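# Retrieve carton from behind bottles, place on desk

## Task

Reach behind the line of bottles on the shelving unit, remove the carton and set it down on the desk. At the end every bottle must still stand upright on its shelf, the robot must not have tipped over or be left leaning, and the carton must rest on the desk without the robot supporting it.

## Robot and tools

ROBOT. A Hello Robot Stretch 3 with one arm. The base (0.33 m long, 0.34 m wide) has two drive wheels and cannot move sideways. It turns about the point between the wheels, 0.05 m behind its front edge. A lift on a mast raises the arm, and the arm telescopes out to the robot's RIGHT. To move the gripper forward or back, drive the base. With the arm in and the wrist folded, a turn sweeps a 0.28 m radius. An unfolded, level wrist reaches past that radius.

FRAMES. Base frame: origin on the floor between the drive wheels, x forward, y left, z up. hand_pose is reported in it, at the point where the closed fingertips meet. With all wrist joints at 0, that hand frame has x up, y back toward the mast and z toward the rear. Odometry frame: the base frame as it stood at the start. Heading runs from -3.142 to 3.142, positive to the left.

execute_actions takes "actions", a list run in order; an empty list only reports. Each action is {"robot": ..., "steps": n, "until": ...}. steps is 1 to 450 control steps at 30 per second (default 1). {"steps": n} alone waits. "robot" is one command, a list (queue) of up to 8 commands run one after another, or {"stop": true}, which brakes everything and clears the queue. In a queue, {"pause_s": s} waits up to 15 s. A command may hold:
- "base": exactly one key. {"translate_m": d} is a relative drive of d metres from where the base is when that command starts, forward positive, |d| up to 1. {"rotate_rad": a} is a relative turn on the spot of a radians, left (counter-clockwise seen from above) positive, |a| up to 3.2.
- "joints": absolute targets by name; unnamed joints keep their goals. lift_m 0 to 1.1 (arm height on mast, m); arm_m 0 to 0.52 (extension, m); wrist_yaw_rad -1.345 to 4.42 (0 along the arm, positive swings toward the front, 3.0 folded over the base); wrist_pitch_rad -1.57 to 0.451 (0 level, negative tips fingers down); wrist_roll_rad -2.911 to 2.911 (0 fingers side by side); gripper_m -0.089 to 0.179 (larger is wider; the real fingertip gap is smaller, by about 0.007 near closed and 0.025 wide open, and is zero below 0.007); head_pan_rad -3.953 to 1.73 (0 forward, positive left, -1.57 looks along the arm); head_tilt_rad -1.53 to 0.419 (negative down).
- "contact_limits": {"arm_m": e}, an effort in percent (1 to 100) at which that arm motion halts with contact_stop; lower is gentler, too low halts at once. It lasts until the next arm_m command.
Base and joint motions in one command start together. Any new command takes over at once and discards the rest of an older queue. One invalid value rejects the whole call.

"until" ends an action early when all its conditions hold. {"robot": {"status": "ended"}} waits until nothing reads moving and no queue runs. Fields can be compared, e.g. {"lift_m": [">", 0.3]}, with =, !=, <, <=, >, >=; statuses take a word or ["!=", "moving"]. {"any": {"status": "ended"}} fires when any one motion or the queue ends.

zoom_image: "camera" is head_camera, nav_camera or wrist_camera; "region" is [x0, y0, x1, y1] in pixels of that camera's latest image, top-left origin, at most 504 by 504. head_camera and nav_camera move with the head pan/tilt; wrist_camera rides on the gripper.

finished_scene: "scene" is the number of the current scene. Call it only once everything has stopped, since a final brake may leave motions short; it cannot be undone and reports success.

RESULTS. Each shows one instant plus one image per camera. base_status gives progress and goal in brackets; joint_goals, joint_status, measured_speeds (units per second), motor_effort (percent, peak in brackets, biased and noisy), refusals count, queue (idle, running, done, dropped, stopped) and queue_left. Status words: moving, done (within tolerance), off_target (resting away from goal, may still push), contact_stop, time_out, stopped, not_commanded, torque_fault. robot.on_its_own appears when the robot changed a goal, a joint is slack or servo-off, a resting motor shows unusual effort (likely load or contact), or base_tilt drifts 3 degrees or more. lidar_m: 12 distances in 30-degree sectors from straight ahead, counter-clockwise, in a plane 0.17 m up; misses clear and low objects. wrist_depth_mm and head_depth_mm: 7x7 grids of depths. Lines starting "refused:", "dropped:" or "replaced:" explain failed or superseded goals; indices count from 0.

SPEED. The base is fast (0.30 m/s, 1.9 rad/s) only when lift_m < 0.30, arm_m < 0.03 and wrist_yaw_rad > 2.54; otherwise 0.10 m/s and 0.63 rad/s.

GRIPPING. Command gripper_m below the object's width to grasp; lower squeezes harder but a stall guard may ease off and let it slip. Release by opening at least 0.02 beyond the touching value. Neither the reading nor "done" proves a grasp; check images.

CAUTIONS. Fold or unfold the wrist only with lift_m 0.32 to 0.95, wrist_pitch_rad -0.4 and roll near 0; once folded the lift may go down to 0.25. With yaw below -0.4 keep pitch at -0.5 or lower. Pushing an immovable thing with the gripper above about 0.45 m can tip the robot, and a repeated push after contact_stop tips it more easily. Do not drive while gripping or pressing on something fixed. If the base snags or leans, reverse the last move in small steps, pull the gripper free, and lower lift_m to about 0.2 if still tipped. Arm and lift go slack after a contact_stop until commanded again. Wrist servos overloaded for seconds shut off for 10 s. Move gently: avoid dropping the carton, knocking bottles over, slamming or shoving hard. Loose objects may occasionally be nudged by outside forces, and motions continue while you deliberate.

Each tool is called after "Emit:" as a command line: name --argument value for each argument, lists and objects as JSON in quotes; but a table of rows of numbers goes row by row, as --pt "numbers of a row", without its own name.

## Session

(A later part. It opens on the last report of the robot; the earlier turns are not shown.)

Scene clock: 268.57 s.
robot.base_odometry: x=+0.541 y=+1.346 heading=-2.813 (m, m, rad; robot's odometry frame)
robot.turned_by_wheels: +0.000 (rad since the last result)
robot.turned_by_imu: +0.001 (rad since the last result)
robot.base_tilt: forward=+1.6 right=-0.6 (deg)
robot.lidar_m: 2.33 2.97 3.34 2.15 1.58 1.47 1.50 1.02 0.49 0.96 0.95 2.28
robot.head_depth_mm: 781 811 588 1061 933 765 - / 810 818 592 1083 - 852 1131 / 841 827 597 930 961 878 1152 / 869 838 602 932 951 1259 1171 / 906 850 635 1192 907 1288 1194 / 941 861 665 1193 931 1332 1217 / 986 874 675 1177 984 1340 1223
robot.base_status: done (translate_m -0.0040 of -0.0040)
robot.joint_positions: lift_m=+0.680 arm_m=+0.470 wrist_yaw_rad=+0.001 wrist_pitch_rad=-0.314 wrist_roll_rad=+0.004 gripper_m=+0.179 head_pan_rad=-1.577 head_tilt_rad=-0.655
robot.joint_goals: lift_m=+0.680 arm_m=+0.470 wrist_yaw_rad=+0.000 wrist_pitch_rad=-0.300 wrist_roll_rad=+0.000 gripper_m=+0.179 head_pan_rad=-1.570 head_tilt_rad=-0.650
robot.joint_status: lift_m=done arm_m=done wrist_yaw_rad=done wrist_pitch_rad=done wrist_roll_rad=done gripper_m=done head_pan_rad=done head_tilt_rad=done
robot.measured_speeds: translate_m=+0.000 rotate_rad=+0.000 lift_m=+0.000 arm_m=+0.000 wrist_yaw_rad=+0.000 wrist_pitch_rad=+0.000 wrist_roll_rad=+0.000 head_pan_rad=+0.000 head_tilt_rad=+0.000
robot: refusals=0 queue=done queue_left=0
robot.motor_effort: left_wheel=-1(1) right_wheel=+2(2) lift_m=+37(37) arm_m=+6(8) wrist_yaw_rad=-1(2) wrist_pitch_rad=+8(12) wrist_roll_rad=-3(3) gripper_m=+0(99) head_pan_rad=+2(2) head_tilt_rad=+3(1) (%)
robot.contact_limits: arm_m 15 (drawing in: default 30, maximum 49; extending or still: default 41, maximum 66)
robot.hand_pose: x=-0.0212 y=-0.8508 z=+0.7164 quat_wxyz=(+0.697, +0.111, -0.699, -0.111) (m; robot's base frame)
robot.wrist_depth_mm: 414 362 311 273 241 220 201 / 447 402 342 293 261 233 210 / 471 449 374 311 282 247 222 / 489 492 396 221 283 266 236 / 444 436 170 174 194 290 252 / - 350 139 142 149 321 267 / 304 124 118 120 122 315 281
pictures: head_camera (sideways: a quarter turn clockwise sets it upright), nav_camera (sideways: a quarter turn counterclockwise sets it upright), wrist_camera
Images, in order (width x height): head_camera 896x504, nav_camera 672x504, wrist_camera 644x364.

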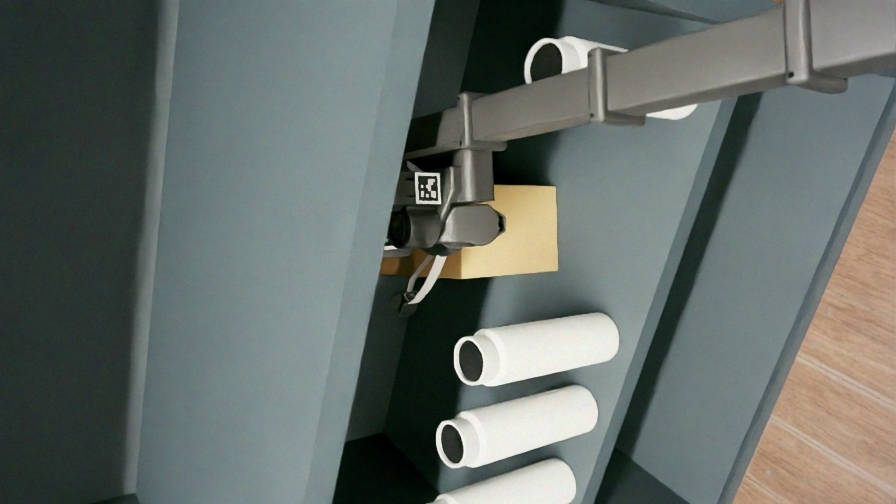

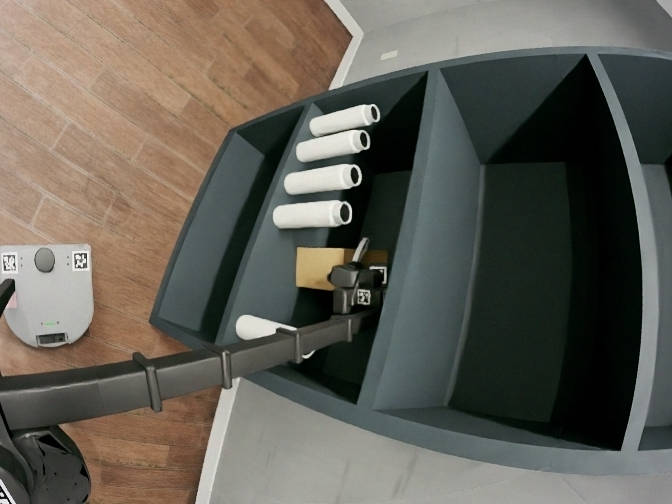

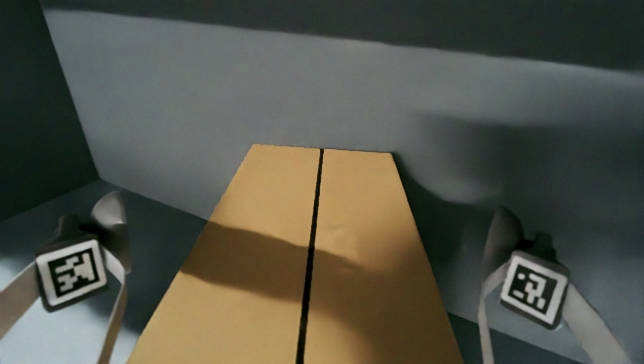

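Emit:
execute_actions --actions '[{"robot": [{"joints": {"wrist_pitch_rad": -0.55}}], "steps": 450, "until": {"robot": {"status": "ended"}}}]'

Scene clock: 276.03 s.
robot.base_odometry: x=+0.541 y=+1.346 heading=-2.813 (m, m, rad; robot's odometry frame)
robot.turned_by_wheels: +0.000 (rad since the last result)
robot.turned_by_imu: +0.001 (rad since the last result)
robot.base_tilt: forward=+1.5 right=-0.7 (deg)
robot.lidar_m: 2.32 2.97 3.36 2.15 1.58 1.48 1.50 1.02 0.49 0.96 0.95 2.28
robot.head_depth_mm: 778 811 587 1067 932 765 - / 807 823 593 1081 - 854 1124 / 836 830 599 926 965 879 1156 / 868 838 604 935 948 1257 1179 / 910 851 636 1194 907 1294 1201 / 943 860 667 1199 936 1339 1228 / 988 874 680 1164 987 1343 1223
robot.base_status: done (translate_m -0.0040 of -0.0040)
robot.joint_positions: lift_m=+0.680 arm_m=+0.470 wrist_yaw_rad=+0.002 wrist_pitch_rad=-0.467 wrist_roll_rad=+0.007 gripper_m=+0.179 head_pan_rad=-1.577 head_tilt_rad=-0.655
robot.joint_goals: lift_m=+0.680 arm_m=+0.470 wrist_yaw_rad=+0.000 wrist_pitch_rad=-0.550 wrist_roll_rad=+0.000 gripper_m=+0.179 head_pan_rad=-1.570 head_tilt_rad=-0.650
robot.joint_status: lift_m=done arm_m=done wrist_yaw_rad=done wrist_pitch_rad=off_target wrist_roll_rad=done gripper_m=done head_pan_rad=done head_tilt_rad=done
robot.measured_speeds: translate_m=+0.000 rotate_rad=+0.000 lift_m=+0.000 arm_m=+0.000 wrist_yaw_rad=+0.000 wrist_pitch_rad=+0.000 wrist_roll_rad=+0.000 head_pan_rad=+0.000 head_tilt_rad=+0.000
robot: refusals=0 queue=dropped queue_left=0
robot.on_its_own: wrist_pitch_rad is at rest, and its effort (-48) is outside its rest range (-20 to +32)
robot.motor_effort: left_wheel=+1(1) right_wheel=-2(2) lift_m=+27(38) arm_m=+4(6) wrist_yaw_rad=-2(3) wrist_pitch_rad=-48(48) wrist_roll_rad=-5(5) gripper_m=+0(1) head_pan_rad=+1(2) head_tilt_rad=+3(3) (%)
robot.contact_limits: arm_m 15 (drawing in: default 30, maximum 49; extending or still: default 41, maximum 66)
robot.hand_pose: x=-0.0210 y=-0.8326 z=+0.6819 quat_wxyz=(+0.686, +0.164, -0.690, -0.164) (m; robot's base frame)
robot.wrist_depth_mm: 429 375 321 279 248 222 202 / 459 432 364 291 267 242 216 / 480 483 215 198 228 260 234 / 418 436 154 157 166 284 253 / 364 347 128 131 133 320 276 / - 112 109 111 113 312 297 / 265 95 96 97 98 279 291
pictures: head_camera (sideways: a quarter turn clockwise sets it upright), nav_camera (sideways: a quarter turn counterclockwise sets it upright), wrist_camera
Images, in order (width x height): head_camera 896x504, nav_camera 672x504, wrist_camera 644x364.

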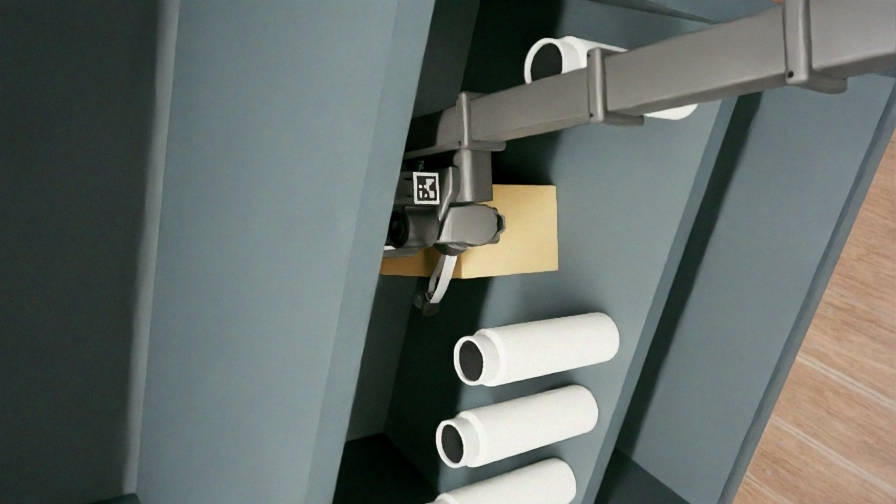

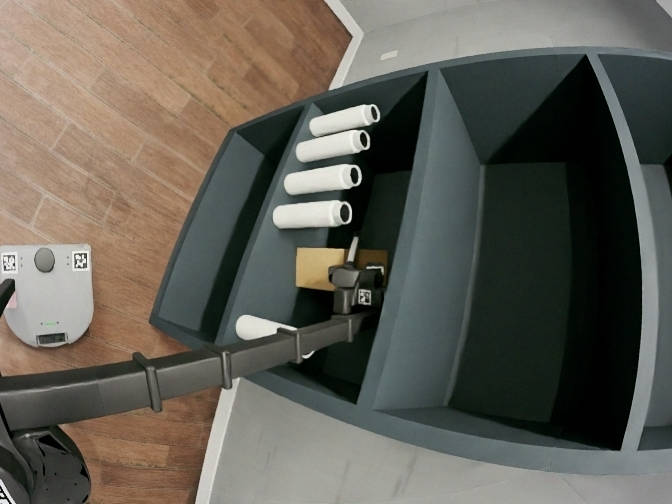

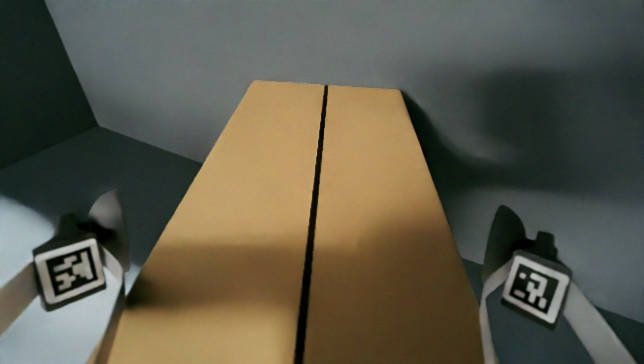

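The gripper body hit the carton top. Relieve the pressure right away.

Emit:
execute_actions --actions '[{"robot": [{"joints": {"wrist_pitch_rad": -0.4}}, {"joints": {"arm_m": 0.42}, "contact_limits": {"arm_m": 15}}], "steps": 450, "until": {"robot": {"status": "ended"}}}]'

Scene clock: 280.07 s.
robot.base_odometry: x=+0.541 y=+1.346 heading=-2.813 (m, m, rad; robot's odometry frame)
robot.turned_by_wheels: +0.000 (rad since the last result)
robot.turned_by_imu: +0.000 (rad since the last result)
robot.base_tilt: forward=+1.6 right=-0.6 (deg)
robot.lidar_m: 2.32 2.97 3.36 2.15 1.58 1.48 1.50 1.02 0.49 0.96 0.95 2.28
robot.head_depth_mm: 781 811 588 1062 927 767 - / 808 821 592 1093 936 852 1133 / 838 829 597 - 954 877 1146 / 872 843 602 994 949 1257 1167 / 904 849 633 1194 907 1302 1198 / 940 859 666 1197 932 1327 1221 / 987 868 679 1169 982 1336 1230
robot.base_status: done (translate_m -0.0040 of -0.0040)
robot.joint_positions: lift_m=+0.680 arm_m=+0.420 wrist_yaw_rad=+0.002 wrist_pitch_rad=-0.418 wrist_roll_rad=+0.005 gripper_m=+0.179 head_pan_rad=-1.577 head_tilt_rad=-0.655
robot.joint_goals: lift_m=+0.680 arm_m=+0.420 wrist_yaw_rad=+0.000 wrist_pitch_rad=-0.400 wrist_roll_rad=+0.000 gripper_m=+0.179 head_pan_rad=-1.570 head_tilt_rad=-0.650
robot.joint_status: lift_m=done arm_m=done wrist_yaw_rad=done wrist_pitch_rad=done wrist_roll_rad=done gripper_m=done head_pan_rad=done head_tilt_rad=done
robot.measured_speeds: translate_m=+0.000 rotate_rad=+0.000 lift_m=+0.000 arm_m=+0.000 wrist_yaw_rad=+0.000 wrist_pitch_rad=+0.000 wrist_roll_rad=+0.000 head_pan_rad=+0.000 head_tilt_rad=+0.000
robot: refusals=0 queue=done queue_left=0
robot.motor_effort: left_wheel=-1(1) right_wheel=+3(3) lift_m=+28(28) arm_m=-6(10) wrist_yaw_rad=-2(3) wrist_pitch_rad=+11(49) wrist_roll_rad=-4(5) gripper_m=+0(0) head_pan_rad=+2(2) head_tilt_rad=+3(2) (%)
robot.contact_limits: arm_m 15 (drawing in: default 30, maximum 49; extending or still: default 41, maximum 66)
robot.hand_pose: x=-0.0210 y=-0.7897 z=+0.6927 quat_wxyz=(+0.690, +0.147, -0.693, -0.147) (m; robot's base frame)
robot.wrist_depth_mm: 461 427 370 326 284 258 233 / 478 484 409 334 305 276 250 / 501 540 436 221 320 298 268 / 448 458 168 171 192 324 289 / 381 370 137 139 144 365 310 / - 117 116 118 120 343 334 / 274 105 103 103 104 288 298
pictures: head_camera (sideways: a quarter turn clockwise sets it upright), nav_camera (sideways: a quarter turn counterclockwise sets it upright), wrist_camera
Images, in order (width x height): head_camera 896x504, nav_camera 672x504, wrist_camera 644x364.

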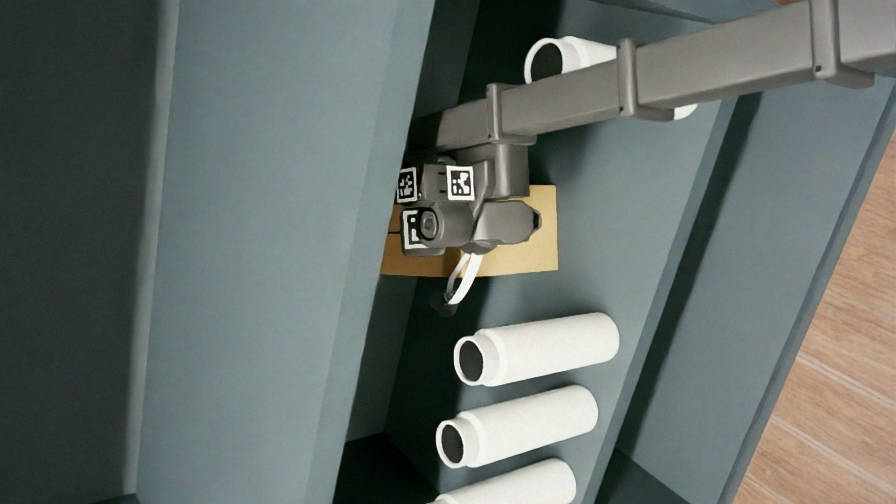

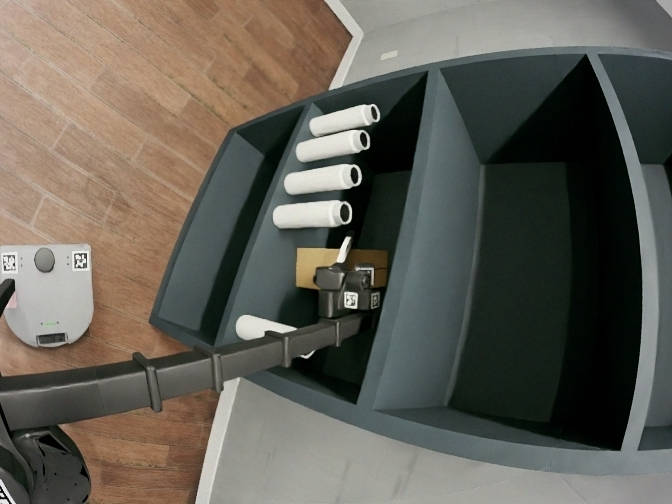

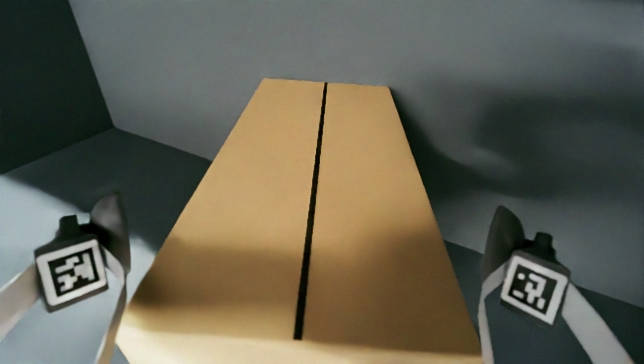

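Emit:
execute_actions --actions '[{"robot": [{"joints": {"gripper_m": 0.165}}, {"joints": {"wrist_pitch_rad": -0.6, "lift_m": 0.665}}], "steps": 450, "until": {"robot": {"status": "ended"}}}]'

Scene clock: 305.57 s.
robot.base_odometry: x=+0.541 y=+1.346 heading=-2.813 (m, m, rad; robot's odometry frame)
robot.turned_by_wheels: +0.000 (rad since the last result)
robot.turned_by_imu: +0.001 (rad since the last result)
robot.base_tilt: forward=+1.6 right=-0.7 (deg)
robot.lidar_m: 2.32 2.98 3.36 2.15 1.58 1.48 1.50 1.02 0.49 0.96 0.95 2.29
robot.head_depth_mm: 780 808 589 1070 930 767 - / 807 822 593 1095 927 853 1139 / 838 833 599 - 958 878 1151 / 867 841 604 995 949 1256 1177 / 904 851 635 1199 905 1297 1199 / 943 862 666 1199 934 1330 1227 / 989 874 678 1172 986 1338 1226
robot.base_status: done (translate_m -0.0040 of -0.0040)
robot.joint_positions: lift_m=+0.679 arm_m=+0.420 wrist_yaw_rad=+0.002 wrist_pitch_rad=-0.464 wrist_roll_rad=+0.009 gripper_m=+0.165 head_pan_rad=-1.577 head_tilt_rad=-0.655
robot.joint_goals: lift_m=+0.678 arm_m=+0.420 wrist_yaw_rad=+0.000 wrist_pitch_rad=-0.600 wrist_roll_rad=+0.000 gripper_m=+0.165 head_pan_rad=-1.570 head_tilt_rad=-0.650
robot.joint_status: lift_m=contact_stop arm_m=done wrist_yaw_rad=done wrist_pitch_rad=off_target wrist_roll_rad=done gripper_m=done head_pan_rad=done head_tilt_rad=done
robot.measured_speeds: translate_m=+0.000 rotate_rad=+0.000 lift_m=+0.008 arm_m=+0.000 wrist_yaw_rad=+0.000 wrist_pitch_rad=-0.048 wrist_roll_rad=+0.000 head_pan_rad=+0.000 head_tilt_rad=+0.000
robot: refusals=0 queue=dropped queue_left=0
robot.on_its_own: lift_m is slack since a contact_stop, until your next command for it (your +0.665 is given up)
robot.motor_effort: left_wheel=+1(1) right_wheel=+0(3) lift_m=+20(25) arm_m=-7(6) wrist_yaw_rad=-2(2) wrist_pitch_rad=-78(84) wrist_roll_rad=-6(6) gripper_m=-6(69) head_pan_rad=+1(1) head_tilt_rad=+3(3) (%)
robot.contact_limits: arm_m 15 (drawing in: default 30, maximum 49; extending or still: default 41, maximum 66)
robot.hand_pose: x=-0.0211 y=-0.7838 z=+0.6811 quat_wxyz=(+0.685, +0.163, -0.691, -0.163) (m; robot's base frame)
robot.wrist_depth_mm: 460 438 373 324 289 260 236 / 476 499 417 267 306 281 253 / 486 528 206 197 315 304 273 / 426 435 155 157 168 333 294 / 368 348 129 131 133 362 319 / - 112 111 112 114 - 328 / 265 106 102 102 102 279 293
pictures: head_camera (sideways: a quarter turn clockwise sets it upright), nav_camera (sideways: a quarter turn counterclockwise sets it upright), wrist_camera
Images, in order (width x height): head_camera 896x504, nav_camera 672x504, wrist_camera 644x364.

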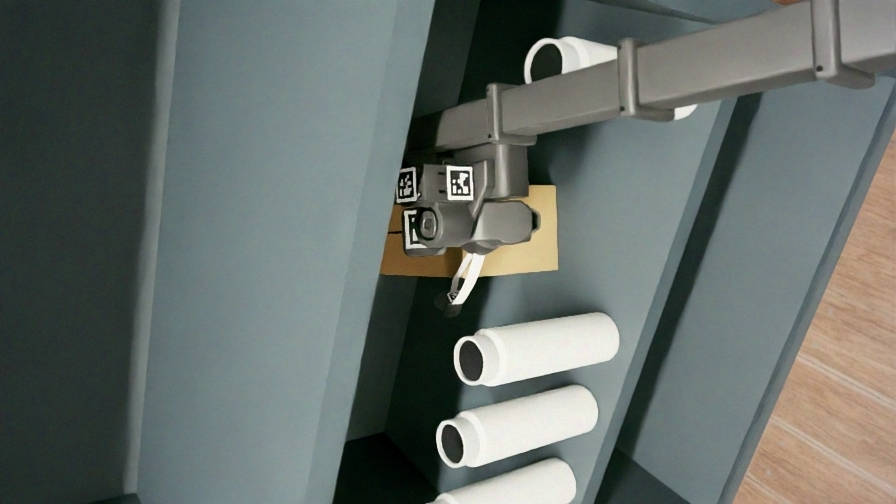

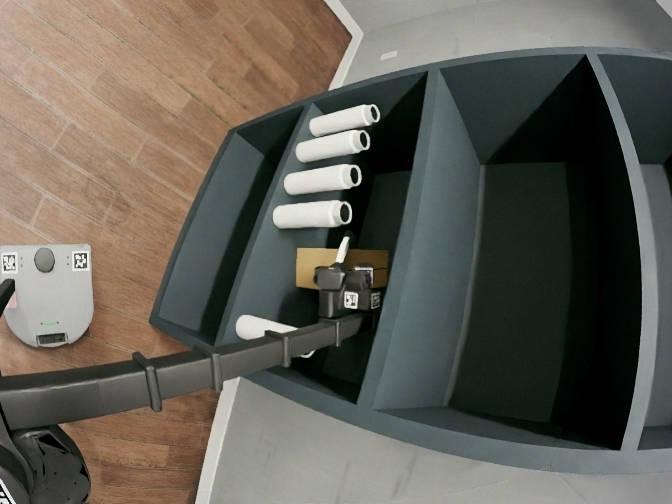

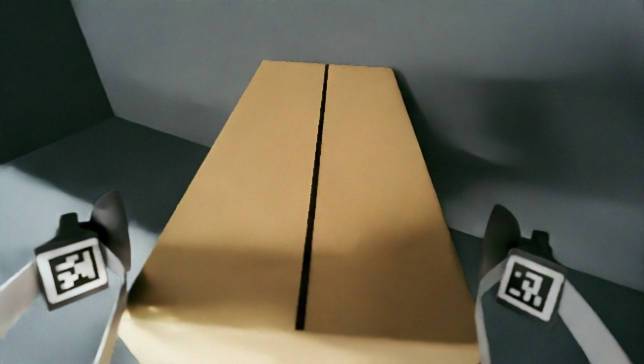

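Emit:
execute_actions --actions '[{"robot": [{"joints": {"wrist_pitch_rad": -0.38, "lift_m": 0.68}}, {"joints": {"arm_m": 0.39}, "contact_limits": {"arm_m": 15}}], "steps": 450, "until": {"robot": {"status": "ended"}}}]'

Scene clock: 308.93 s.
robot.base_odometry: x=+0.541 y=+1.346 heading=-2.813 (m, m, rad; robot's odometry frame)
robot.turned_by_wheels: +0.000 (rad since the last result)
robot.turned_by_imu: +0.000 (rad since the last result)
robot.base_tilt: forward=+1.5 right=-0.6 (deg)
robot.lidar_m: 2.31 2.97 3.37 2.15 1.58 1.48 1.50 1.02 0.49 0.95 0.95 2.28
robot.head_depth_mm: 780 810 589 1065 929 765 - / 809 822 594 1069 936 858 1138 / 838 831 598 - 963 879 1152 / 871 840 603 995 950 1255 1170 / 903 849 633 1195 907 1294 1194 / 942 862 667 1201 929 1321 1226 / 983 872 678 1169 988 1337 1222
robot.base_status: done (translate_m -0.0040 of -0.0040)
robot.joint_positions: lift_m=+0.690 arm_m=+0.420 wrist_yaw_rad=+0.001 wrist_pitch_rad=-0.399 wrist_roll_rad=+0.005 gripper_m=+0.165 head_pan_rad=-1.577 head_tilt_rad=-0.655
robot.joint_goals: lift_m=+0.690 arm_m=+0.420 wrist_yaw_rad=+0.000 wrist_pitch_rad=-0.380 wrist_roll_rad=+0.000 gripper_m=+0.165 head_pan_rad=-1.570 head_tilt_rad=-0.650
robot.joint_status: lift_m=contact_stop arm_m=done wrist_yaw_rad=done wrist_pitch_rad=done wrist_roll_rad=done gripper_m=done head_pan_rad=done head_tilt_rad=done
robot.measured_speeds: translate_m=+0.000 rotate_rad=+0.000 lift_m=+0.000 arm_m=+0.000 wrist_yaw_rad=+0.000 wrist_pitch_rad=+0.000 wrist_roll_rad=+0.000 head_pan_rad=+0.000 head_tilt_rad=+0.000
robot: refusals=0 queue=dropped queue_left=0
robot.on_its_own: lift_m is slack since a contact_stop, until your next command for it (your +0.680 is given up)
robot.motor_effort: left_wheel=-1(2) right_wheel=+2(4) lift_m=+30(30) arm_m=-5(7) wrist_yaw_rad=-1(2) wrist_pitch_rad=+12(78) wrist_roll_rad=-4(19) gripper_m=+0(7) head_pan_rad=+1(2) head_tilt_rad=+2(3) (%)
robot.contact_limits: arm_m 15 (drawing in: default 30, maximum 49; extending or still: default 41, maximum 66)
robot.hand_pose: x=-0.0213 y=-0.7920 z=+0.7064 quat_wxyz=(+0.691, +0.140, -0.695, -0.141) (m; robot's base frame)
robot.wrist_depth_mm: 453 431 369 322 288 257 234 / 481 486 409 350 310 276 249 / 492 544 447 256 323 297 267 / 475 495 203 196 339 319 287 / 392 401 155 159 168 336 306 / 346 315 131 134 137 - 333 / 288 115 113 115 116 312 317
pictures: head_camera (sideways: a quarter turn clockwise sets it upright), nav_camera (sideways: a quarter turn counterclockwise sets it upright), wrist_camera
dropped: robot: command 0 of its queue: lift_m: contact_stop
Images, in order (width x height): head_camera 896x504, nav_camera 672x504, wrist_camera 644x364.

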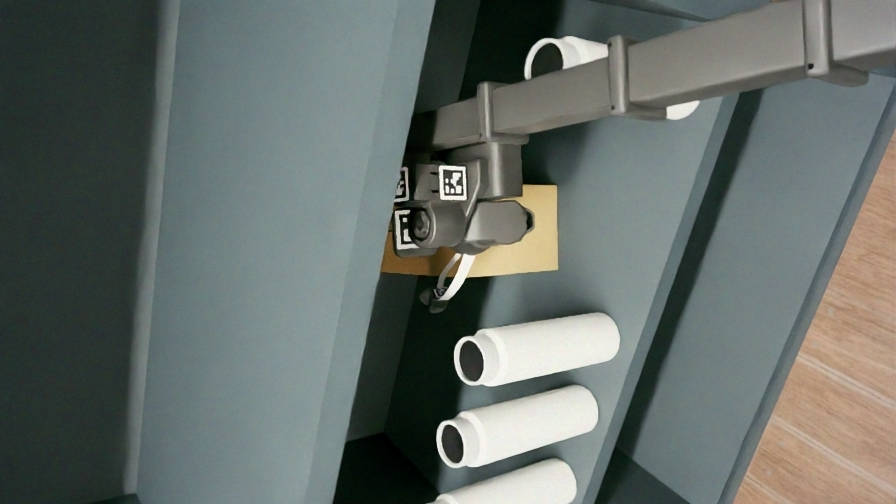

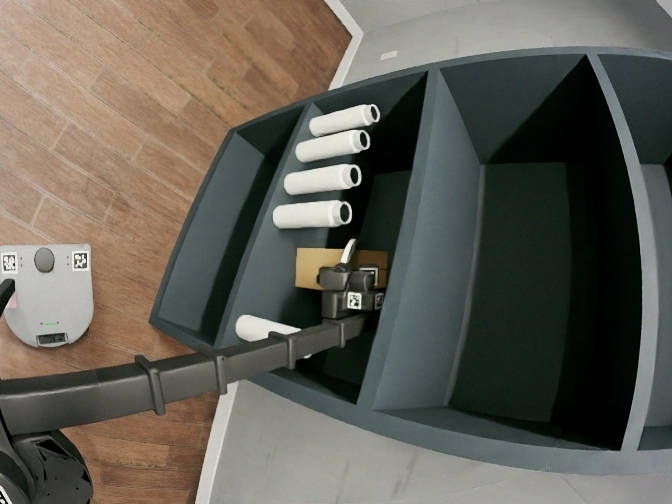

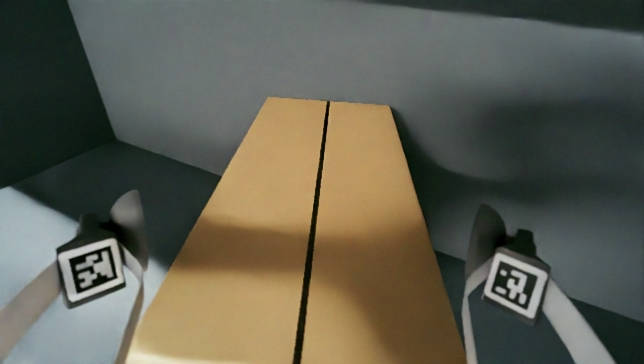

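Emit:
execute_actions --actions '[{"robot": [{"joints": {"arm_m": 0.39, "lift_m": 0.69}, "contact_limits": {"arm_m": 15}}, {"joints": {"wrist_pitch_rad": -0.6}}], "steps": 450, "until": {"robot": {"status": "ended"}}}]'

Scene clock: 334.60 s.
robot.base_odometry: x=+0.541 y=+1.346 heading=-2.813 (m, m, rad; robot's odometry frame)
robot.turned_by_wheels: +0.000 (rad since the last result)
robot.turned_by_imu: +0.001 (rad since the last result)
robot.base_tilt: forward=+1.5 right=-0.6 (deg)
robot.lidar_m: 2.31 2.97 3.37 2.14 1.58 1.48 1.49 1.02 0.49 0.96 0.95 2.28
robot.head_depth_mm: 782 811 589 1067 932 756 - / 808 819 592 1097 - 865 1136 / 837 831 599 - 942 880 1145 / 870 841 604 993 950 1260 1169 / 903 854 633 1195 906 1296 1198 / 941 862 667 1202 935 1327 1221 / 983 873 678 1178 984 1336 1233
robot.base_status: done (translate_m -0.0040 of -0.0040)
robot.joint_positions: lift_m=+0.690 arm_m=+0.390 wrist_yaw_rad=+0.001 wrist_pitch_rad=-0.611 wrist_roll_rad=+0.005 gripper_m=+0.165 head_pan_rad=-1.577 head_tilt_rad=-0.655
robot.joint_goals: lift_m=+0.690 arm_m=+0.390 wrist_yaw_rad=+0.000 wrist_pitch_rad=-0.600 wrist_roll_rad=+0.000 gripper_m=+0.165 head_pan_rad=-1.570 head_tilt_rad=-0.650
robot.joint_status: lift_m=done arm_m=done wrist_yaw_rad=done wrist_pitch_rad=done wrist_roll_rad=done gripper_m=done head_pan_rad=done head_tilt_rad=done
robot.measured_speeds: translate_m=+0.000 rotate_rad=+0.000 lift_m=+0.000 arm_m=+0.000 wrist_yaw_rad=+0.000 wrist_pitch_rad=+0.000 wrist_roll_rad=+0.000 head_pan_rad=+0.000 head_tilt_rad=+0.000
robot: refusals=0 queue=done queue_left=0
robot.motor_effort: left_wheel=-1(1) right_wheel=+2(2) lift_m=+36(37) arm_m=-6(10) wrist_yaw_rad=-1(1) wrist_pitch_rad=+7(12) wrist_roll_rad=-4(4) gripper_m=+0(0) head_pan_rad=+2(2) head_tilt_rad=+3(1) (%)
robot.contact_limits: arm_m 15 (drawing in: default 30, maximum 49; extending or still: default 41, maximum 66)
robot.hand_pose: x=-0.0214 y=-0.7315 z=+0.6617 quat_wxyz=(+0.673, +0.213, -0.676, -0.213) (m; robot's base frame)
robot.wrist_depth_mm: 481 513 431 226 308 293 264 / 477 511 180 177 190 322 288 / 411 418 141 145 149 355 317 / 349 349 128 127 126 376 347 / 313 313 152 146 146 344 341 / - 272 204 187 275 - 299 / 245 248 248 245 252 260 265
pictures: head_camera (sideways: a quarter turn clockwise sets it upright), nav_camera (sideways: a quarter turn counterclockwise sets it upright), wrist_camera
Images, in order (width x height): head_camera 896x504, nav_camera 672x504, wrist_camera 644x364.

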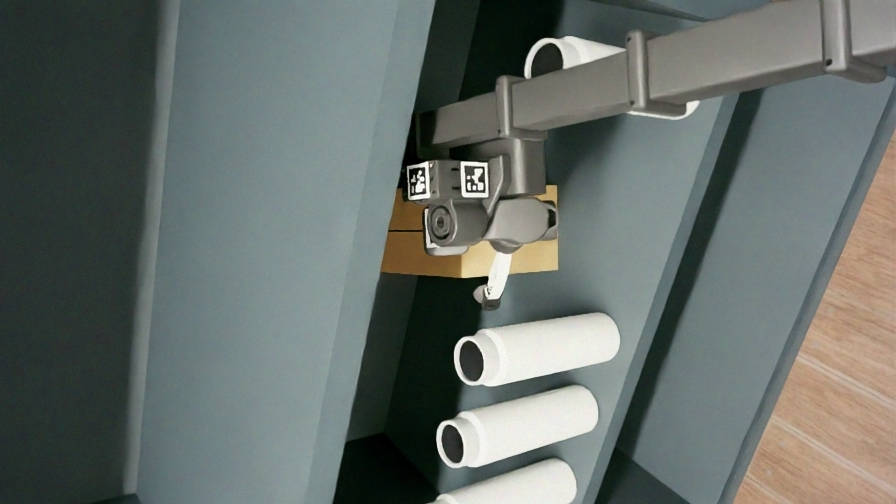

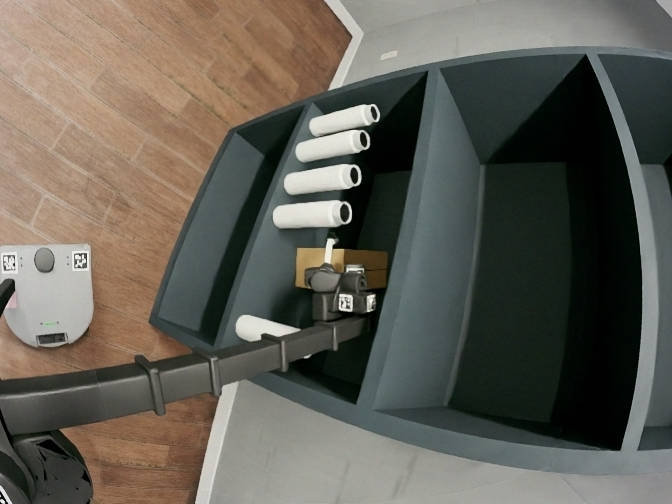

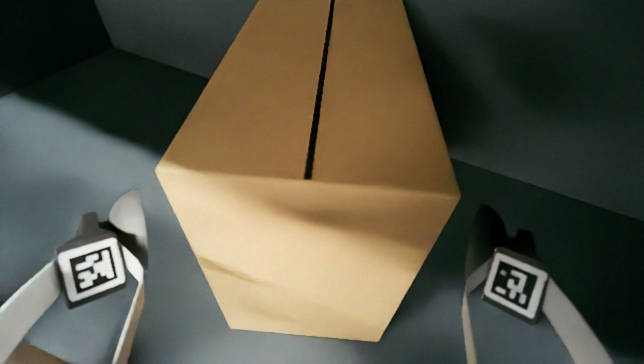

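Emit:
execute_actions --actions '[{"robot": [{"joints": {"arm_m": 0.42, "lift_m": 0.68}, "contact_limits": {"arm_m": 12}}], "steps": 450, "until": {"robot": {"status": "ended"}}}]'

Scene clock: 342.80 s.
robot.base_odometry: x=+0.541 y=+1.346 heading=-2.813 (m, m, rad; robot's odometry frame)
robot.turned_by_wheels: +0.000 (rad since the last result)
robot.turned_by_imu: +0.001 (rad since the last result)
robot.base_tilt: forward=+1.5 right=-0.6 (deg)
robot.lidar_m: 2.32 2.97 3.35 2.14 1.58 1.48 1.50 1.02 0.49 0.96 0.95 2.28
robot.head_depth_mm: 779 811 589 1063 930 768 - / 809 821 593 1094 938 853 1131 / 838 830 599 - 947 876 1146 / 868 839 604 978 947 1267 1176 / 905 850 634 1190 906 1292 1204 / 944 859 666 1193 930 1332 1221 / 986 872 679 1173 987 1342 1230
robot.base_status: done (translate_m -0.0040 of -0.0040)
robot.joint_positions: lift_m=+0.680 arm_m=+0.420 wrist_yaw_rad=+0.001 wrist_pitch_rad=-0.612 wrist_roll_rad=+0.005 gripper_m=+0.165 head_pan_rad=-1.577 head_tilt_rad=-0.655
robot.joint_goals: lift_m=+0.680 arm_m=+0.420 wrist_yaw_rad=+0.000 wrist_pitch_rad=-0.600 wrist_roll_rad=+0.000 gripper_m=+0.165 head_pan_rad=-1.570 head_tilt_rad=-0.650
robot.joint_status: lift_m=done arm_m=done wrist_yaw_rad=done wrist_pitch_rad=done wrist_roll_rad=done gripper_m=done head_pan_rad=done head_tilt_rad=done
robot.measured_speeds: translate_m=+0.000 rotate_rad=+0.000 lift_m=+0.000 arm_m=+0.000 wrist_yaw_rad=+0.000 wrist_pitch_rad=+0.000 wrist_roll_rad=+0.000 head_pan_rad=+0.000 head_tilt_rad=+0.000
robot: refusals=0 queue=done queue_left=0
robot.motor_effort: left_wheel=-1(1) right_wheel=+2(2) lift_m=+23(38) arm_m=+6(7) wrist_yaw_rad=-1(1) wrist_pitch_rad=+8(8) wrist_roll_rad=-4(4) gripper_m=+0(0) head_pan_rad=+2(1) head_tilt_rad=+3(2) (%)
robot.contact_limits: arm_m 12 (drawing in: default 30, maximum 49; extending or still: default 41, maximum 66)
robot.hand_pose: x=-0.0214 y=-0.7604 z=+0.6520 quat_wxyz=(+0.673, +0.213, -0.675, -0.214) (m; robot's base frame)
robot.wrist_depth_mm: 470 474 378 201 234 270 244 / 461 485 153 157 167 296 264 / 398 391 126 129 132 331 292 / 337 109 107 109 111 353 323 / 299 102 100 99 99 203 326 / - 254 128 121 116 - 285 / 236 239 179 167 187 251 258
pictures: head_camera (sideways: a quarter turn clockwise sets it upright), nav_camera (sideways: a quarter turn counterclockwise sets it upright), wrist_camera
Images, in order (width x height): head_camera 896x504, nav_camera 672x504, wrist_camera 644x364.

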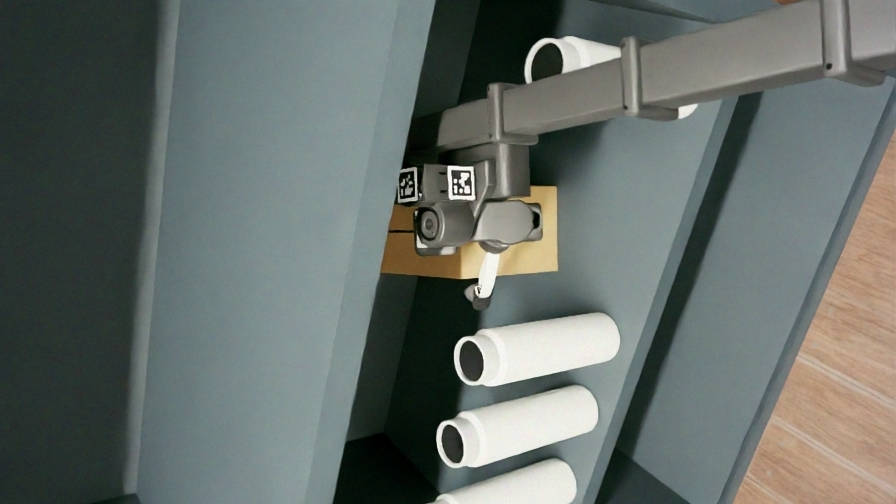

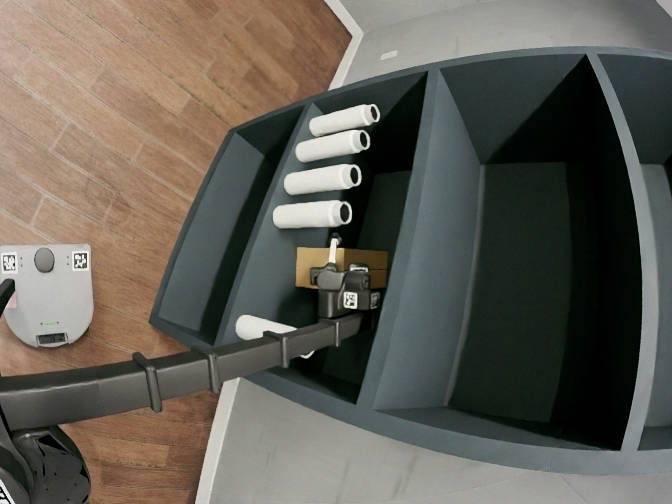

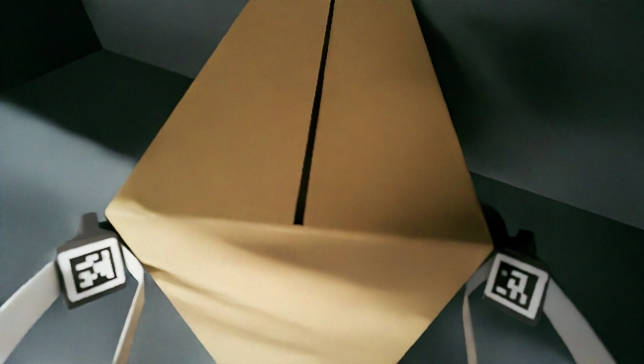

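Emit:
execute_actions --actions '[{"robot": [{"joints": {"gripper_m": 0.07}}], "steps": 120, "until": {"robot": {"status": "ended"}}}]'

Scene clock: 346.30 s.
robot.base_odometry: x=+0.541 y=+1.346 heading=-2.813 (m, m, rad; robot's odometry frame)
robot.turned_by_wheels: +0.000 (rad since the last result)
robot.turned_by_imu: +0.001 (rad since the last result)
robot.base_tilt: forward=+1.6 right=-0.6 (deg)
robot.lidar_m: 2.32 2.97 3.35 2.15 1.59 1.48 1.50 1.02 0.49 0.95 0.95 2.28
robot.head_depth_mm: 780 811 588 1065 931 769 - / 804 820 594 1100 935 853 1132 / 835 831 598 - 947 877 1145 / 869 841 604 980 964 1251 1167 / 904 849 634 1194 905 1293 1199 / 942 863 666 1198 934 1327 1223 / 985 872 677 1166 985 1334 1225
robot.base_status: done (translate_m -0.0040 of -0.0040)
robot.joint_positions: lift_m=+0.680 arm_m=+0.420 wrist_yaw_rad=+0.000 wrist_pitch_rad=-0.613 wrist_roll_rad=+0.005 gripper_m=+0.073 head_pan_rad=-1.577 head_tilt_rad=-0.655
robot.joint_goals: lift_m=+0.680 arm_m=+0.420 wrist_yaw_rad=+0.000 wrist_pitch_rad=-0.600 wrist_roll_rad=+0.000 gripper_m=+0.070 head_pan_rad=-1.570 head_tilt_rad=-0.650
robot.joint_status: lift_m=done arm_m=done wrist_yaw_rad=done wrist_pitch_rad=done wrist_roll_rad=done gripper_m=done head_pan_rad=done head_tilt_rad=done
robot.measured_speeds: translate_m=+0.000 rotate_rad=+0.000 lift_m=+0.000 arm_m=+0.000 wrist_yaw_rad=+0.000 wrist_pitch_rad=+0.000 wrist_roll_rad=+0.000 head_pan_rad=+0.000 head_tilt_rad=+0.000
robot: refusals=0 queue=done queue_left=0
robot.motor_effort: left_wheel=-1(1) right_wheel=+2(2) lift_m=+23(22) arm_m=+6(6) wrist_yaw_rad=+0(1) wrist_pitch_rad=+8(8) wrist_roll_rad=-4(4) gripper_m=-76(100) head_pan_rad=+2(2) head_tilt_rad=+4(3) (%)
robot.contact_limits: arm_m 12 (drawing in: default 30, maximum 49; extending or still: default 41, maximum 66)
robot.hand_pose: x=-0.0216 y=-0.7603 z=+0.6519 quat_wxyz=(+0.673, +0.213, -0.676, -0.214) (m; robot's base frame)
robot.wrist_depth_mm: 466 467 207 199 277 270 245 / 463 494 153 156 167 295 265 / 401 394 126 128 131 327 289 / 336 112 106 108 111 350 321 / 294 122 118 117 115 319 325 / 264 256 151 149 147 286 286 / 231 239 223 204 240 250 256
pictures: head_camera (sideways: a quarter turn clockwise sets it upright), nav_camera (sideways: a quarter turn counterclockwise sets it upright), wrist_camera
Images, in order (width x height): head_camera 896x504, nav_camera 672x504, wrist_camera 644x364.

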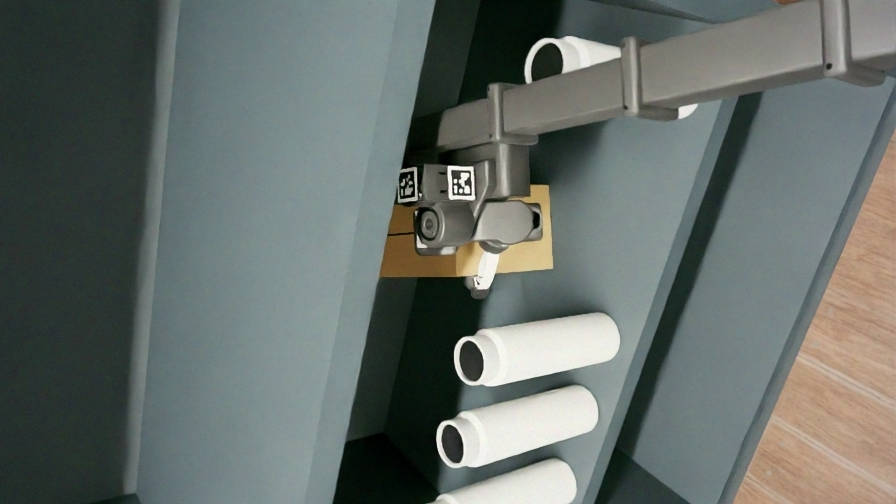

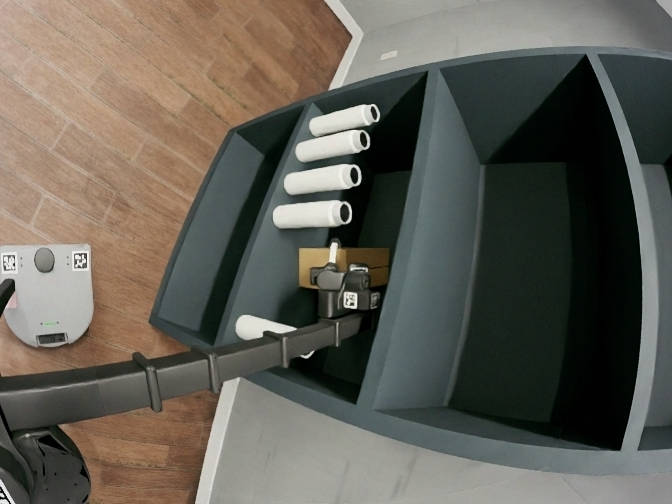

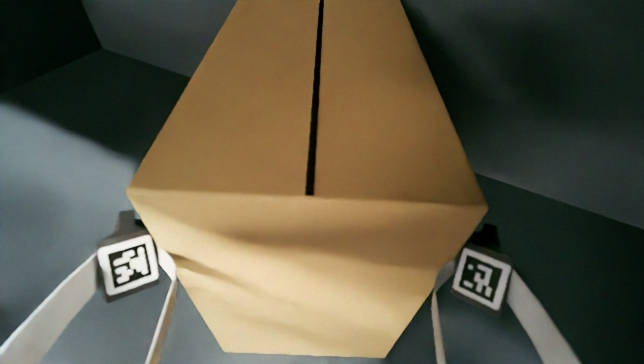

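Emit:
execute_actions --actions '[{"robot": [{"joints": {"lift_m": 0.70}}], "steps": 120, "until": {"robot": {"status": "ended"}}}, {"steps": 15}]'

Scene clock: 350.83 s.
robot.base_odometry: x=+0.541 y=+1.346 heading=-2.813 (m, m, rad; robot's odometry frame)
robot.turned_by_wheels: +0.000 (rad since the last result)
robot.turned_by_imu: +0.001 (rad since the last result)
robot.base_tilt: forward=+1.5 right=-0.6 (deg)
robot.lidar_m: 2.32 2.98 3.36 2.16 1.58 1.48 1.50 1.02 0.49 0.95 0.96 2.28
robot.head_depth_mm: 780 813 588 1062 948 - - / 807 821 593 809 940 853 1138 / 838 830 598 - 965 881 1149 / 867 841 604 975 951 1259 1177 / 904 852 631 1195 905 1292 1199 / 944 861 667 1199 931 1333 1225 / 986 873 678 1173 988 1331 1219
robot.base_status: done (translate_m -0.0040 of -0.0040)
robot.joint_positions: lift_m=+0.700 arm_m=+0.420 wrist_yaw_rad=+0.000 wrist_pitch_rad=-0.617 wrist_roll_rad=+0.005 gripper_m=+0.092 head_pan_rad=-1.577 head_tilt_rad=-0.655
robot.joint_goals: lift_m=+0.700 arm_m=+0.420 wrist_yaw_rad=+0.000 wrist_pitch_rad=-0.600 wrist_roll_rad=+0.000 gripper_m=+0.091 head_pan_rad=-1.570 head_tilt_rad=-0.650
robot.joint_status: lift_m=done arm_m=done wrist_yaw_rad=done wrist_pitch_rad=done wrist_roll_rad=done gripper_m=done head_pan_rad=done head_tilt_rad=done
robot.measured_speeds: translate_m=+0.000 rotate_rad=+0.000 lift_m=+0.000 arm_m=+0.000 wrist_yaw_rad=+0.000 wrist_pitch_rad=+0.000 wrist_roll_rad=+0.000 head_pan_rad=+0.000 head_tilt_rad=+0.000
robot: refusals=0 queue=done queue_left=0
robot.on_its_own: gripper_m is held at +0.091, not at your +0.070, by its stall guard, which is not easing now
robot.motor_effort: left_wheel=+0(1) right_wheel=+1(2) lift_m=+38(40) arm_m=+6(6) wrist_yaw_rad=+0(0) wrist_pitch_rad=+11(11) wrist_roll_rad=-4(4) gripper_m=-22(51) head_pan_rad=+1(3) head_tilt_rad=+2(3) (%)
robot.contact_limits: arm_m 12 (drawing in: default 30, maximum 49; extending or still: default 41, maximum 66)
robot.hand_pose: x=-0.0216 y=-0.7596 z=+0.6705 quat_wxyz=(+0.672, +0.214, -0.675, -0.216) (m; robot's base frame)
robot.wrist_depth_mm: 469 475 379 230 288 270 244 / 481 512 164 167 182 300 267 / 419 431 128 131 135 332 291 / 366 112 108 108 111 363 322 / 319 126 121 119 118 342 339 / 288 274 147 146 145 307 307 / 249 257 198 186 254 268 273
pictures: head_camera (sideways: a quarter turn clockwise sets it upright), nav_camera (sideways: a quarter turn counterclockwise sets it upright), wrist_camera
Images, in order (width x height): head_camera 896x504, nav_camera 672x504, wrist_camera 644x364.

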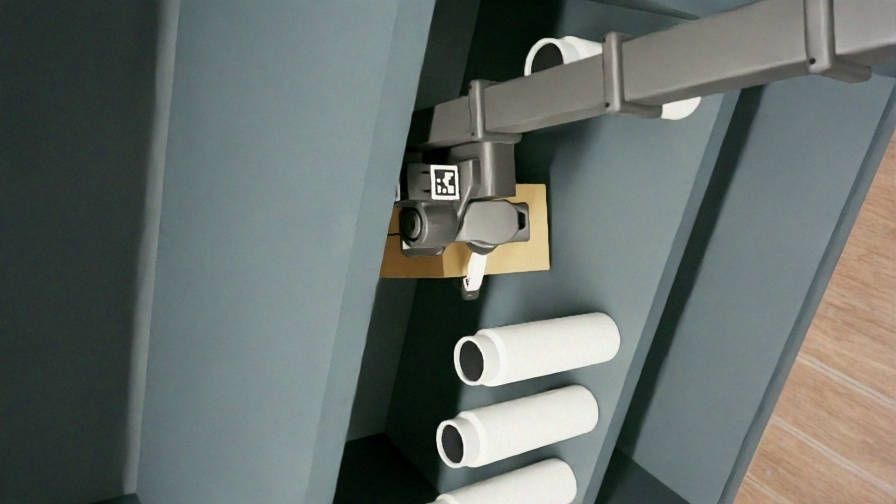

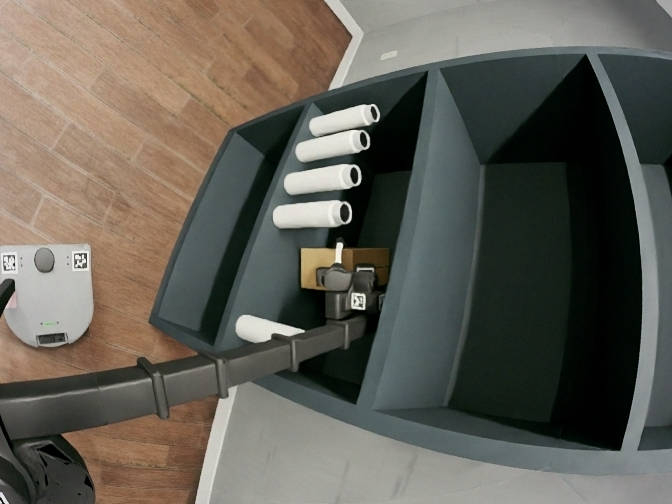

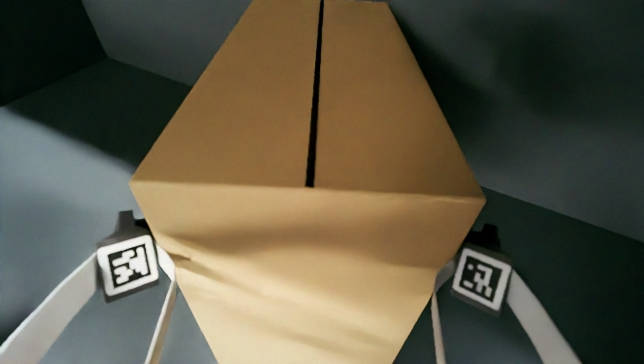

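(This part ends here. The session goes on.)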